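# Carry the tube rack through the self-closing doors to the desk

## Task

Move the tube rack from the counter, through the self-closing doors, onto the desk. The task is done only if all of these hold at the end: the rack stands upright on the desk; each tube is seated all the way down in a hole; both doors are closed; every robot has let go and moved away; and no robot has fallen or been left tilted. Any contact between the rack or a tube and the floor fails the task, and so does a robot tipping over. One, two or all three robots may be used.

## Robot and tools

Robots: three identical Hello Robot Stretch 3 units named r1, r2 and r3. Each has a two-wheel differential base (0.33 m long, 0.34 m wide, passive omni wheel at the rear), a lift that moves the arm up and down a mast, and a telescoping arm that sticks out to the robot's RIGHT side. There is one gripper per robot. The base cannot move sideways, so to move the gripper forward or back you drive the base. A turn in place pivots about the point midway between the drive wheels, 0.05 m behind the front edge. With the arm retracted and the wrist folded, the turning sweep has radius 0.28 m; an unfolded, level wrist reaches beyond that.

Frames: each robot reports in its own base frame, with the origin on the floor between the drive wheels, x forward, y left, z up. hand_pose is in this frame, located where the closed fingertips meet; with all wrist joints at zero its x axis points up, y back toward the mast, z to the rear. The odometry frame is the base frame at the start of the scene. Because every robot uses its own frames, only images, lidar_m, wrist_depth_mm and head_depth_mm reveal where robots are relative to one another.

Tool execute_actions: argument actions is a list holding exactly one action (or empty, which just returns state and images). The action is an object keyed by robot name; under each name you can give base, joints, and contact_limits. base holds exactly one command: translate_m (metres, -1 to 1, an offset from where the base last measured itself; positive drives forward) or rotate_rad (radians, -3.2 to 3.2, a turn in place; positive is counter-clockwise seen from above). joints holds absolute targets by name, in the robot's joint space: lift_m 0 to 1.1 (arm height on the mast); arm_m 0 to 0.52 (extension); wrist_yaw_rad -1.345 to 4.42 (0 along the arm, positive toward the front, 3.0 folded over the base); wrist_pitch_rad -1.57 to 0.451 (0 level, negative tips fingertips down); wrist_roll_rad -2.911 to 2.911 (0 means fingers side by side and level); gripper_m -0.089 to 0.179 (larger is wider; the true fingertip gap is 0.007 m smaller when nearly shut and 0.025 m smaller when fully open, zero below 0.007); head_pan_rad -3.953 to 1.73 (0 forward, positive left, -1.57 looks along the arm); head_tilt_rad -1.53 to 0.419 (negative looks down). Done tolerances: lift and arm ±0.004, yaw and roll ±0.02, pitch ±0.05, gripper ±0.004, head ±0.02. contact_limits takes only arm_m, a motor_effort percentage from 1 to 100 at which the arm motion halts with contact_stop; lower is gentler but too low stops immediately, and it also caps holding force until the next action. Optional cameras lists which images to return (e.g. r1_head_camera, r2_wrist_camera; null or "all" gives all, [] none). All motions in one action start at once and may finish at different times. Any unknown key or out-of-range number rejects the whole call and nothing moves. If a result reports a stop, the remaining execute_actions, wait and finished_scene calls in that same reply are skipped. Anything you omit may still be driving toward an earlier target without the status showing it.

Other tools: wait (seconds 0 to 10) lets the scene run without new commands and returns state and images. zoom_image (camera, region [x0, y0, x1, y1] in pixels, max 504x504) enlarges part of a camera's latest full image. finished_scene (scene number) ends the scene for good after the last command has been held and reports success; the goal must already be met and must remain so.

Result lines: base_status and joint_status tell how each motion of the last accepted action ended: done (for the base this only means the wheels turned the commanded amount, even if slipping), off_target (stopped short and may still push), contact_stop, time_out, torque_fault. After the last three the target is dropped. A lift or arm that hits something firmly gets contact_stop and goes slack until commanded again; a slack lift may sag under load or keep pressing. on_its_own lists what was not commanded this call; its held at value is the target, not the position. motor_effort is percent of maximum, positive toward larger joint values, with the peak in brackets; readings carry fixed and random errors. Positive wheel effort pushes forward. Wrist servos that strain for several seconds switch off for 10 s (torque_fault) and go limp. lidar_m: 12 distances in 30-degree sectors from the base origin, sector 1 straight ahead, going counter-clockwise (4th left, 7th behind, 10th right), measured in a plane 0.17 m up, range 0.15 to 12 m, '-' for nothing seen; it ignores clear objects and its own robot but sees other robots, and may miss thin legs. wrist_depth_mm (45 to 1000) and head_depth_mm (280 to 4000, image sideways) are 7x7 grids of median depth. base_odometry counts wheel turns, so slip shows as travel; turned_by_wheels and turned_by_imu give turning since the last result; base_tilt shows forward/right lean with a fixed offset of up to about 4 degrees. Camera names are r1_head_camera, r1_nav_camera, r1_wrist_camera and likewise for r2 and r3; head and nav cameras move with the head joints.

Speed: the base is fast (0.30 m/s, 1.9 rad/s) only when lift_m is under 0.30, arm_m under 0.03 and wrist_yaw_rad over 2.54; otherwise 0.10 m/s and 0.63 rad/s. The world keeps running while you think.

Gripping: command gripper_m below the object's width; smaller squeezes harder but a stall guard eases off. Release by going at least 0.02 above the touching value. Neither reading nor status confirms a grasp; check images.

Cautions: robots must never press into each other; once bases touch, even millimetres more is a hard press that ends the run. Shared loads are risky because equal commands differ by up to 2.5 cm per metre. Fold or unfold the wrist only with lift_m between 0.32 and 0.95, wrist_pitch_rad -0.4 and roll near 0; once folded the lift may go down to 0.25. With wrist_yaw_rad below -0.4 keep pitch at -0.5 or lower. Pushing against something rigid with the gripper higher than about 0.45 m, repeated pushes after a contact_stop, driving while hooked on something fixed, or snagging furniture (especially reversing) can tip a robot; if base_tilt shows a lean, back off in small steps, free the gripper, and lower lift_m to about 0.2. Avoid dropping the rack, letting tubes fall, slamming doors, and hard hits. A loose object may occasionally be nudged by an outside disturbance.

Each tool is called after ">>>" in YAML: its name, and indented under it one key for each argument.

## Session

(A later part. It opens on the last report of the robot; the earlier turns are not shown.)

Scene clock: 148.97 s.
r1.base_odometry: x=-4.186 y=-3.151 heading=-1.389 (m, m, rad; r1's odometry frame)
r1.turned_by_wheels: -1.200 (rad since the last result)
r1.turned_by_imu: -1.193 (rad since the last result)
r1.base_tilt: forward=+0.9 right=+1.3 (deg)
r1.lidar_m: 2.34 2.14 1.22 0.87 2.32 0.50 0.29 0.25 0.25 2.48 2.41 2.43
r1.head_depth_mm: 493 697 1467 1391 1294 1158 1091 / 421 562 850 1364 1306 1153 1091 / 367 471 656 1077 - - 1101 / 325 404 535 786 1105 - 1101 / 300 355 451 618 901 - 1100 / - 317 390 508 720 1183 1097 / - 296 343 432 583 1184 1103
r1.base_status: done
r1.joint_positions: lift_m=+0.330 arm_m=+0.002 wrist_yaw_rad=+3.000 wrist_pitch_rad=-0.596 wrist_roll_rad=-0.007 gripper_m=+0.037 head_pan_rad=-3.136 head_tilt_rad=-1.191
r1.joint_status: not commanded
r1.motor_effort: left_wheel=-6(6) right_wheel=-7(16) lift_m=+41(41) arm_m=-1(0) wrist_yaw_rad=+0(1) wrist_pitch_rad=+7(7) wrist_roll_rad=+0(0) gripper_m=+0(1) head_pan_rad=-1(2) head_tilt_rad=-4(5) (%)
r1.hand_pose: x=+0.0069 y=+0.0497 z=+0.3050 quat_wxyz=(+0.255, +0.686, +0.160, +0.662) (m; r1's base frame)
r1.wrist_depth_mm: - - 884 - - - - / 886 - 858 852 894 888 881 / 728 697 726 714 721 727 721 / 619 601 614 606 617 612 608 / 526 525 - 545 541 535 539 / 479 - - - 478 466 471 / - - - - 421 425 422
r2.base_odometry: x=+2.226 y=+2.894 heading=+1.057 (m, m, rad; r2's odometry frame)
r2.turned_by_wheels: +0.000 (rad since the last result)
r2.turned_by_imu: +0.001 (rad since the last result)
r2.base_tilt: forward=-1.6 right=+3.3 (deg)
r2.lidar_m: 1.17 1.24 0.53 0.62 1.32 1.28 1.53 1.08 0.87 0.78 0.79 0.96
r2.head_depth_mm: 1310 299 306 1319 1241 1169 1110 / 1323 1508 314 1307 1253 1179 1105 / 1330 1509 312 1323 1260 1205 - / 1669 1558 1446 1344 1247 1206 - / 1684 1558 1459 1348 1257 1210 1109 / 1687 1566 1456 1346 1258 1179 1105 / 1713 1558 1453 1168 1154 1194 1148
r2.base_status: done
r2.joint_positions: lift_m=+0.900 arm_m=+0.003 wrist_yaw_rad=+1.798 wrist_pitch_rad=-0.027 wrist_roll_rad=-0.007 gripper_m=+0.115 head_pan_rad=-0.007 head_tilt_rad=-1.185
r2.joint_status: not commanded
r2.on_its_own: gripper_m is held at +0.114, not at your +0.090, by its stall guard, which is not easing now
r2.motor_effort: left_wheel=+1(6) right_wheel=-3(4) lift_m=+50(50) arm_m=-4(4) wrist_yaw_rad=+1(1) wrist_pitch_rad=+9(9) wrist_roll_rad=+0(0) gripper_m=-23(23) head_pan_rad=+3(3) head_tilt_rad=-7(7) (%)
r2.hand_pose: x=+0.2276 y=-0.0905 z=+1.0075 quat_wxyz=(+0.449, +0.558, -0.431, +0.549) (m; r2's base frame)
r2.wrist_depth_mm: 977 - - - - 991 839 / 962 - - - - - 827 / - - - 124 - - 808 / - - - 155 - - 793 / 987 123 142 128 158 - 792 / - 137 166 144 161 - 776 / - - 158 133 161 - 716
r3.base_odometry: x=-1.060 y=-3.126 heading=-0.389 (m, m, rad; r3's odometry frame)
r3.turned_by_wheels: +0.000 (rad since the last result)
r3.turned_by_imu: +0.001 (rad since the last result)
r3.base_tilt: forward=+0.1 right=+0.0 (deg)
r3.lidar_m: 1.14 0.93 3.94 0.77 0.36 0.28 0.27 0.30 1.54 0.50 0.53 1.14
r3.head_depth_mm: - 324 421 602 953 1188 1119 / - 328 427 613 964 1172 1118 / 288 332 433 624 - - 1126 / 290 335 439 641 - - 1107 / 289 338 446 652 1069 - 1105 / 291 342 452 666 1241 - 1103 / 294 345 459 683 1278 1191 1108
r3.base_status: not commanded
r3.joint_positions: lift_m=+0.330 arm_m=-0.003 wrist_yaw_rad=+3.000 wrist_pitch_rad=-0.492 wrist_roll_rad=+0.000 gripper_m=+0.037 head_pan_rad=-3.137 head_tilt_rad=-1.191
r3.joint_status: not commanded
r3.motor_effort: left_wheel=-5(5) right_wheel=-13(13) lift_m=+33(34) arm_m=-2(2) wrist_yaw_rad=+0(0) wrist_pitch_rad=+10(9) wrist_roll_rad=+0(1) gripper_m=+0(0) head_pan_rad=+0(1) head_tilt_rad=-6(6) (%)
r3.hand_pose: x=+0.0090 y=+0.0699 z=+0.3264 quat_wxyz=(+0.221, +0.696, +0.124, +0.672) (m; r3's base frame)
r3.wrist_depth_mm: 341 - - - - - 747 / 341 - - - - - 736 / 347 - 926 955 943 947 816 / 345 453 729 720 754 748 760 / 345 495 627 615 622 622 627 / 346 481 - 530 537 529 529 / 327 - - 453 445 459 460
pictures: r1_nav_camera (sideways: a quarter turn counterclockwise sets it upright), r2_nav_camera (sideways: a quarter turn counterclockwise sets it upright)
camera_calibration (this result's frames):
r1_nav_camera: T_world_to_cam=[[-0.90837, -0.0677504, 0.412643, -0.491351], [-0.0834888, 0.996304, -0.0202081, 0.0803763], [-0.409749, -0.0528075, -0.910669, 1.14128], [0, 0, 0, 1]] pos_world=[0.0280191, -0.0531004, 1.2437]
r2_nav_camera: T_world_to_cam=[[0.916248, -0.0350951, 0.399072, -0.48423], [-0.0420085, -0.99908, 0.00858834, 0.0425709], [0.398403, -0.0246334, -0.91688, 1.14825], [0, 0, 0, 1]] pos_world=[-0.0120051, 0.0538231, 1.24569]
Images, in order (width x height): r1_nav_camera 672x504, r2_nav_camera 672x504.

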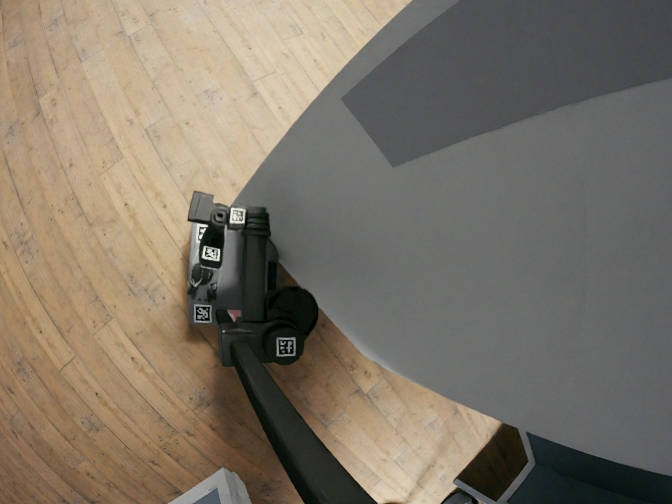

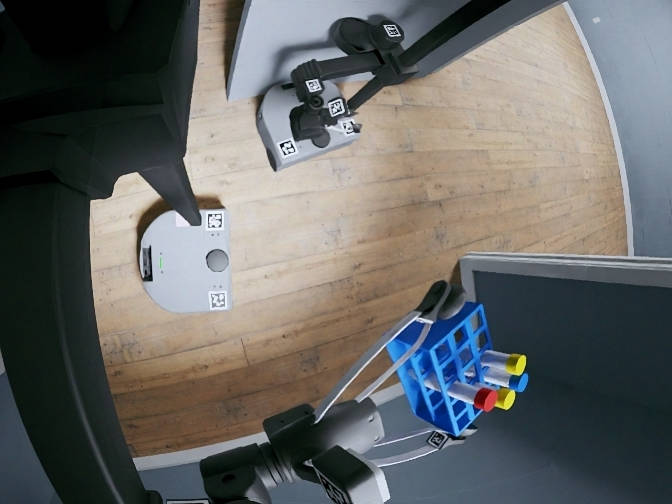

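>>> execute_actions:
  actions:
    - {"r2":{"base":{"translate_m":0.4}},"r1":{"base":{"rotate_rad":-0.5}}}
  cameras: []

>>> execute_actions:
  actions:
    - {"r2":{"base":{"rotate_rad":0.5}},"r1":{"base":{"translate_m":0.15}}}
  cameras: []

>>> execute_actions:
  actions:
    - {"r2":{"base":{"translate_m":0.75}},"r1":{"base":{"translate_m":0.7}}}
  cameras: ["r2_nav_camera","r1_nav_camera","r3_nav_camera"]

Scene clock: 154.97 s.
r1.base_odometry: x=-4.186 y=-3.151 heading=-1.889 (m, m, rad; r1's odometry frame)
r1.turned_by_wheels: -0.500 (rad since the last result)
r1.turned_by_imu: -0.501 (rad since the last result)
r1.base_tilt: forward=+1.0 right=+1.3 (deg)
r1.lidar_m: 2.45 2.32 2.14 1.18 1.08 2.07 0.43 0.24 0.20 0.20 2.53 2.42
r1.head_depth_mm: 1918 1696 1538 1394 1292 1162 1092 / 1935 1706 1544 1397 1310 1155 1094 / 1937 1707 1545 1400 - - 1095 / 893 1014 1271 1382 1322 - 1095 / 545 628 736 891 1043 - 1102 / 414 460 518 586 675 709 1097 / 334 364 399 438 489 552 1080
r1.base_status: done
r1.joint_positions: lift_m=+0.330 arm_m=+0.002 wrist_yaw_rad=+3.000 wrist_pitch_rad=-0.596 wrist_roll_rad=-0.007 gripper_m=+0.037 head_pan_rad=-3.136 head_tilt_rad=-1.191
r1.joint_status: not commanded
r1.motor_effort: left_wheel=-8(6) right_wheel=-2(10) lift_m=+41(41) arm_m=+0(1) wrist_yaw_rad=+0(0) wrist_pitch_rad=+7(6) wrist_roll_rad=+1(0) gripper_m=+0(0) head_pan_rad=-2(1) head_tilt_rad=-5(5) (%)
r1.hand_pose: x=+0.0069 y=+0.0497 z=+0.3050 quat_wxyz=(+0.255, +0.686, +0.160, +0.662) (m; r1's base frame)
r1.wrist_depth_mm: 689 - - - - - - / 752 - 881 882 871 879 881 / 705 701 717 721 723 725 725 / 606 609 613 612 614 609 614 / 524 525 - 543 546 535 533 / 484 - - - 484 469 471 / - - - - 422 422 424
r2.base_odometry: x=+2.422 y=+3.243 heading=+1.057 (m, m, rad; r2's odometry frame)
r2.turned_by_wheels: +0.000 (rad since the last result)
r2.turned_by_imu: +0.002 (rad since the last result)
r2.base_tilt: forward=-1.6 right=+3.2 (deg)
r2.lidar_m: 0.77 4.04 0.82 0.39 0.70 1.66 1.47 1.25 0.79 0.71 0.72 0.84
r2.head_depth_mm: 844 299 307 1308 1240 1176 1108 / 851 1006 314 1308 1252 1187 1098 / 865 1071 311 1325 1244 1208 - / 1669 1548 1442 1341 1254 1204 - / 1683 1551 1445 1346 1261 1207 1110 / 1685 1567 1450 1346 1264 1185 1111 / 1688 1566 1453 1356 1275 1077 1009
r2.base_status: done
r2.joint_positions: lift_m=+0.900 arm_m=+0.003 wrist_yaw_rad=+1.798 wrist_pitch_rad=-0.027 wrist_roll_rad=-0.007 gripper_m=+0.115 head_pan_rad=-0.007 head_tilt_rad=-1.186
r2.joint_status: not commanded
r2.on_its_own: gripper_m is held at +0.114, not at your +0.090, by its stall guard, which is not easing now
r2.motor_effort: left_wheel=+1(5) right_wheel=-3(2) lift_m=+49(50) arm_m=-4(4) wrist_yaw_rad=+1(1) wrist_pitch_rad=+9(9) wrist_roll_rad=+0(0) gripper_m=-22(22) head_pan_rad=+3(3) head_tilt_rad=-7(7) (%)
r2.hand_pose: x=+0.2276 y=-0.0905 z=+1.0075 quat_wxyz=(+0.449, +0.558, -0.431, +0.549) (m; r2's base frame)
r2.wrist_depth_mm: - - - - 641 636 625 / - - - - 663 657 659 / - - - 124 688 683 670 / - - - 154 709 705 698 / - 122 142 128 158 718 703 / - 136 167 144 162 - 686 / - - 158 133 161 802 642
r3.base_odometry: x=-1.060 y=-3.126 heading=-0.389 (m, m, rad; r3's odometry frame)
r3.turned_by_wheels: +0.000 (rad since the last result)
r3.turned_by_imu: +0.002 (rad since the last result)
r3.base_tilt: forward=+0.1 right=+0.0 (deg)
r3.lidar_m: 0.41 0.93 3.96 0.76 0.35 0.28 0.27 0.30 1.54 1.60 1.35 0.28
r3.head_depth_mm: - 324 421 600 953 1189 1125 / - 328 426 612 968 1189 1124 / 288 331 433 624 - - 1116 / 290 335 440 639 - - 1106 / 289 338 447 653 1071 - 1105 / 291 342 453 663 1237 - 1106 / 294 346 459 684 1273 1186 1103
r3.base_status: not commanded
r3.joint_positions: lift_m=+0.330 arm_m=-0.003 wrist_yaw_rad=+3.000 wrist_pitch_rad=-0.492 wrist_roll_rad=+0.000 gripper_m=+0.037 head_pan_rad=-3.137 head_tilt_rad=-1.191
r3.joint_status: not commanded
r3.motor_effort: left_wheel=-5(5) right_wheel=-13(13) lift_m=+33(33) arm_m=-1(1) wrist_yaw_rad=+0(0) wrist_pitch_rad=+9(9) wrist_roll_rad=+1(1) gripper_m=+0(0) head_pan_rad=-2(0) head_tilt_rad=-6(6) (%)
r3.hand_pose: x=+0.0090 y=+0.0699 z=+0.3264 quat_wxyz=(+0.221, +0.696, +0.124, +0.672) (m; r3's base frame)
r3.wrist_depth_mm: 344 - - - - - 746 / 341 - - - - - 721 / 350 - 923 928 937 960 796 / 347 454 726 745 742 764 769 / 350 484 627 611 615 624 625 / 344 481 - 534 536 531 531 / 330 - - 451 444 452 462
pictures: none
No camera images: the call's "cameras" was empty. Leave "cameras" out to get every camera's image.

Scene clock: 157.43 s.
r1.base_odometry: x=-4.233 y=-3.294 heading=-1.890 (m, m, rad; r1's odometry frame)
r1.turned_by_wheels: +0.000 (rad since the last result)
r1.turned_by_imu: -0.001 (rad since the last result)
r1.base_tilt: forward=+0.9 right=+1.3 (deg)
r1.lidar_m: 2.30 2.26 2.08 1.40 0.95 2.33 0.45 0.24 0.20 2.07 2.47 2.29
r1.head_depth_mm: 1949 1728 1535 1390 1289 1155 1092 / 1922 1712 1534 1396 1308 1154 1095 / 1949 1716 1537 1397 - - 1093 / 929 1147 1478 1383 1323 - 1096 / 600 682 787 932 1066 - 1099 / 441 485 539 602 669 1196 1102 / 349 376 407 443 494 1190 1099
r1.base_status: done
r1.joint_positions: lift_m=+0.330 arm_m=+0.002 wrist_yaw_rad=+3.002 wrist_pitch_rad=-0.596 wrist_roll_rad=-0.007 gripper_m=+0.037 head_pan_rad=-3.136 head_tilt_rad=-1.191
r1.joint_status: not commanded
r1.motor_effort: left_wheel=-7(7) right_wheel=+3(8) lift_m=+41(41) arm_m=+0(1) wrist_yaw_rad=-2(3) wrist_pitch_rad=+7(7) wrist_roll_rad=+0(1) gripper_m=+0(1) head_pan_rad=-2(2) head_tilt_rad=-5(6) (%)
r1.hand_pose: x=+0.0065 y=+0.0497 z=+0.3049 quat_wxyz=(+0.254, +0.686, +0.161, +0.662) (m; r1's base frame)
r1.wrist_depth_mm: 804 - - - - - - / 808 - 867 874 873 880 855 / 716 707 730 718 719 725 720 / 611 604 617 610 613 614 611 / 526 534 - 547 552 530 537 / 483 - - - 479 470 470 / - - - - 424 426 427
r2.base_odometry: x=+2.422 y=+3.243 heading=+1.557 (m, m, rad; r2's odometry frame)
r2.turned_by_wheels: +0.500 (rad since the last result)
r2.turned_by_imu: +0.505 (rad since the last result)
r2.base_tilt: forward=-1.6 right=+3.3 (deg)
r2.lidar_m: 4.03 0.83 0.40 0.70 1.66 1.53 1.29 0.80 0.72 0.72 0.85 0.77
r2.head_depth_mm: 1695 299 307 1314 1242 1165 1116 / 1658 1538 314 1304 1245 1184 1100 / 1659 1540 311 1325 1253 1206 - / 1676 1540 1446 1340 1263 1209 - / 1689 1564 1444 1340 1259 1211 1103 / 1700 1568 1447 1350 1239 1180 1103 / 1700 1378 1421 1359 1099 1158 1146
r2.base_status: done
r2.joint_positions: lift_m=+0.900 arm_m=+0.003 wrist_yaw_rad=+1.798 wrist_pitch_rad=-0.027 wrist_roll_rad=-0.007 gripper_m=+0.115 head_pan_rad=-0.007 head_tilt_rad=-1.186
r2.joint_status: not commanded
r2.on_its_own: gripper_m is held at +0.114, not at your +0.090, by its stall guard, which is not easing now
r2.motor_effort: left_wheel=-3(7) right_wheel=+3(7) lift_m=+50(50) arm_m=-4(4) wrist_yaw_rad=+1(1) wrist_pitch_rad=+9(9) wrist_roll_rad=+0(0) gripper_m=-22(22) head_pan_rad=+3(3) head_tilt_rad=-8(7) (%)
r2.hand_pose: x=+0.2276 y=-0.0905 z=+1.0075 quat_wxyz=(+0.449, +0.558, -0.431, +0.549) (m; r2's base frame)
r2.wrist_depth_mm: 659 842 - - - - 508 / 682 861 - - - - 496 / 694 878 - 124 - - 490 / 700 905 - 154 - - 499 / 715 123 142 128 158 - 519 / - 137 167 144 161 - 529 / 770 493 158 133 161 - 531
r3.base_odometry: x=-1.060 y=-3.126 heading=-0.389 (m, m, rad; r3's odometry frame)
r3.turned_by_wheels: +0.000 (rad since the last result)
r3.turned_by_imu: +0.001 (rad since the last result)
r3.base_tilt: forward=+0.1 right=+0.0 (deg)
r3.lidar_m: 0.40 0.93 3.95 0.77 0.36 0.28 0.27 0.30 1.54 1.59 1.35 0.33
r3.head_depth_mm: - 324 420 600 947 1190 1121 / - 328 427 613 963 1175 1123 / 287 331 433 626 - - 1118 / 290 335 439 638 - - 1113 / 290 339 446 654 1063 - 1112 / 291 342 452 665 1233 - 1099 / 294 345 459 682 1286 1193 1099
r3.base_status: not commanded
r3.joint_positions: lift_m=+0.330 arm_m=-0.003 wrist_yaw_rad=+3.000 wrist_pitch_rad=-0.492 wrist_roll_rad=+0.000 gripper_m=+0.037 head_pan_rad=-3.137 head_tilt_rad=-1.191
r3.joint_status: not commanded
r3.motor_effort: left_wheel=-5(5) right_wheel=-13(13) lift_m=+34(34) arm_m=-1(1) wrist_yaw_rad=+0(0) wrist_pitch_rad=+9(9) wrist_roll_rad=+0(0) gripper_m=+0(0) head_pan_rad=-1(1) head_tilt_rad=-6(6) (%)
r3.hand_pose: x=+0.0090 y=+0.0699 z=+0.3264 quat_wxyz=(+0.221, +0.696, +0.124, +0.672) (m; r3's base frame)
r3.wrist_depth_mm: 345 - - - - - 742 / 340 - - - - - 733 / 349 - 896 931 942 945 788 / 351 454 726 743 747 762 772 / 346 488 619 609 614 617 619 / 344 481 - 537 523 532 529 / 329 - - 453 439 461 461
pictures: none
No camera images: the call's "cameras" was empty. Leave "cameras" out to get every camera's image.

Scene clock: 165.87 s.
r1.base_odometry: x=-4.453 y=-3.958 heading=-1.890 (m, m, rad; r1's odometry frame)
r1.turned_by_wheels: +0.000 (rad since the last result)
r1.turned_by_imu: -0.004 (rad since the last result)
r1.base_tilt: forward=+1.0 right=+1.4 (deg)
r1.lidar_m: 1.66 1.97 1.81 1.84 1.63 1.45 1.48 1.89 2.31 2.34 1.78 1.64
r1.head_depth_mm: 1404 1648 1539 1395 1290 1152 1090 / 1489 1677 1543 1391 1313 1158 1093 / 1590 1717 1549 1403 - - 1094 / 1686 1718 1547 1406 1310 - 1105 / 1768 1729 1540 1404 1298 - 1096 / 1852 1732 1545 1398 1296 1196 1093 / 1901 1742 1553 1413 1291 1183 1099
r1.base_status: done
r1.joint_positions: lift_m=+0.330 arm_m=+0.002 wrist_yaw_rad=+3.001 wrist_pitch_rad=-0.596 wrist_roll_rad=-0.007 gripper_m=+0.037 head_pan_rad=-3.136 head_tilt_rad=-1.191
r1.joint_status: not commanded
r1.motor_effort: left_wheel=+1(8) right_wheel=-2(9) lift_m=+41(41) arm_m=+0(1) wrist_yaw_rad=-2(2) wrist_pitch_rad=+7(7) wrist_roll_rad=+1(1) gripper_m=+0(0) head_pan_rad=-2(2) head_tilt_rad=-5(6) (%)
r1.hand_pose: x=+0.0065 y=+0.0497 z=+0.3049 quat_wxyz=(+0.254, +0.686, +0.161, +0.662) (m; r1's base frame)
r1.wrist_depth_mm: - - - - - - - / 873 - 874 874 889 887 890 / 724 696 727 723 705 709 733 / 611 606 605 613 616 615 626 / 526 532 - 552 548 525 537 / 481 - - - 483 469 474 / - - - - 418 423 422
r2.base_odometry: x=+2.433 y=+3.993 heading=+1.557 (m, m, rad; r2's odometry frame)
r2.turned_by_wheels: +0.000 (rad since the last result)
r2.turned_by_imu: +0.003 (rad since the last result)
r2.base_tilt: forward=-1.6 right=+3.2 (deg)
r2.lidar_m: 3.33 3.08 0.54 0.54 0.60 0.61 1.73 1.07 0.47 0.42 2.41 3.31
r2.head_depth_mm: 1684 299 307 1309 1238 1172 1108 / 1673 1536 314 1302 1245 1182 1102 / 1675 1552 311 1323 1251 1203 - / 1674 1547 1447 1337 1257 1208 - / 1695 1549 1439 1347 1256 1202 1106 / 1692 1560 1450 1340 1260 1189 1112 / 1706 1573 1457 1356 1263 1192 1147
r2.base_status: done
r2.joint_positions: lift_m=+0.900 arm_m=+0.003 wrist_yaw_rad=+1.798 wrist_pitch_rad=-0.027 wrist_roll_rad=-0.007 gripper_m=+0.115 head_pan_rad=-0.007 head_tilt_rad=-1.186
r2.joint_status: not commanded
r2.on_its_own: gripper_m is held at +0.114, not at your +0.090, by its stall guard, which is not easing now
r2.motor_effort: left_wheel=-3(4) right_wheel=+3(9) lift_m=+49(49) arm_m=-4(4) wrist_yaw_rad=+1(1) wrist_pitch_rad=+9(9) wrist_roll_rad=+0(0) gripper_m=-22(22) head_pan_rad=+3(3) head_tilt_rad=-7(8) (%)
r2.hand_pose: x=+0.2276 y=-0.0905 z=+1.0075 quat_wxyz=(+0.449, +0.558, -0.431, +0.549) (m; r2's base frame)
r2.wrist_depth_mm: - - - - - - - / - - - - - - - / - - - 124 - - - / - - - 154 - - - / - 122 142 128 158 - - / - 136 166 144 161 - - / - - 158 133 161 - -
r3.base_odometry: x=-1.060 y=-3.126 heading=-0.389 (m, m, rad; r3's odometry frame)
r3.turned_by_wheels: +0.000 (rad since the last result)
r3.turned_by_imu: +0.002 (rad since the last result)
r3.base_tilt: forward=+0.1 right=+0.0 (deg)
r3.lidar_m: 1.14 0.93 0.54 0.77 0.35 0.28 0.27 0.29 1.54 1.60 1.35 1.14
r3.head_depth_mm: - 324 421 600 947 1188 1121 / - 327 426 612 966 1183 1111 / 287 332 432 624 - - 1128 / 290 335 439 641 - - 1105 / 290 338 446 651 1072 - 1115 / 291 342 451 665 1239 - 1099 / 294 346 459 682 1272 1195 1102
r3.base_status: not commanded
r3.joint_positions: lift_m=+0.330 arm_m=-0.003 wrist_yaw_rad=+3.000 wrist_pitch_rad=-0.492 wrist_roll_rad=+0.000 gripper_m=+0.037 head_pan_rad=-3.137 head_tilt_rad=-1.191
r3.joint_status: not commanded
r3.motor_effort: left_wheel=-5(5) right_wheel=-13(13) lift_m=+34(33) arm_m=-2(1) wrist_yaw_rad=-1(0) wrist_pitch_rad=+9(9) wrist_roll_rad=+1(0) gripper_m=+0(0) head_pan_rad=-1(2) head_tilt_rad=-6(6) (%)
r3.hand_pose: x=+0.0090 y=+0.0699 z=+0.3264 quat_wxyz=(+0.221, +0.696, +0.124, +0.672) (m; r3's base frame)
r3.wrist_depth_mm: 340 - - - - - 759 / 341 - - - - - 727 / 349 - 921 897 608 663 796 / 348 452 723 722 562 581 773 / 346 481 622 610 596 604 629 / 346 481 - 523 536 530 529 / 327 - - 456 441 460 465
pictures: r1_nav_camera (sideways: a quarter turn counterclockwise sets it upright), r2_nav_camera (sideways: a quarter turn counterclockwise sets it upright), r3_nav_camera (sideways: a quarter turn counterclockwise sets it upright)
camera_calibration (this result's frames):
r1_nav_camera: T_world_to_cam=[[-0.908371, -0.0677415, 0.412642, -0.49135], [-0.083479, 0.996305, -0.0202082, 0.0803763], [-0.409749, -0.0528035, -0.910669, 1.14128], [0, 0, 0, 1]] pos_world=[0.0280187, -0.0531006, 1.2437]
r2_nav_camera: T_world_to_cam=[[0.916256, -0.0350893, 0.399054, -0.484207], [-0.0420019, -0.999081, 0.00858902, 0.0425699], [0.398386, -0.0246308, -0.916887, 1.14826], [0, 0, 0, 1]] pos_world=[-0.0120066, 0.053823, 1.24569]
r3_nav_camera: T_world_to_cam=[[-0.947337, 0.0353505, 0.31828, -0.358702], [0.0176238, 0.998137, -0.0584045, 0.128598], [-0.319752, -0.0497195, -0.946196, 1.1856], [0, 0, 0, 1]] pos_world=[0.0370195, -0.0567307, 1.24349]
Images, in order (width x height): r1_nav_camera 672x504, r2_nav_camera 672x504, r3_nav_camera 672x504.

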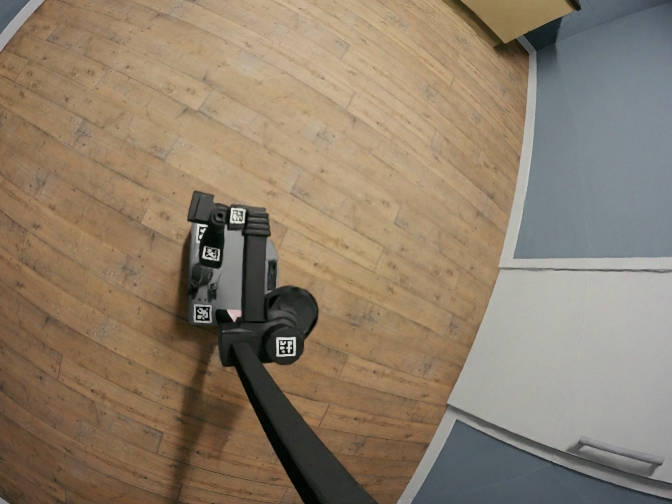

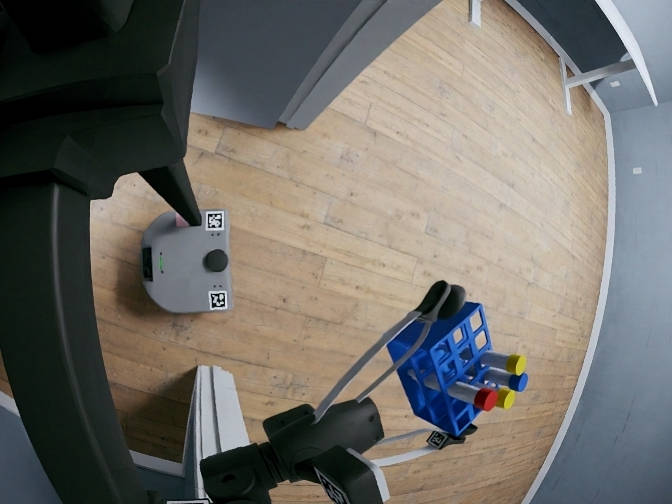

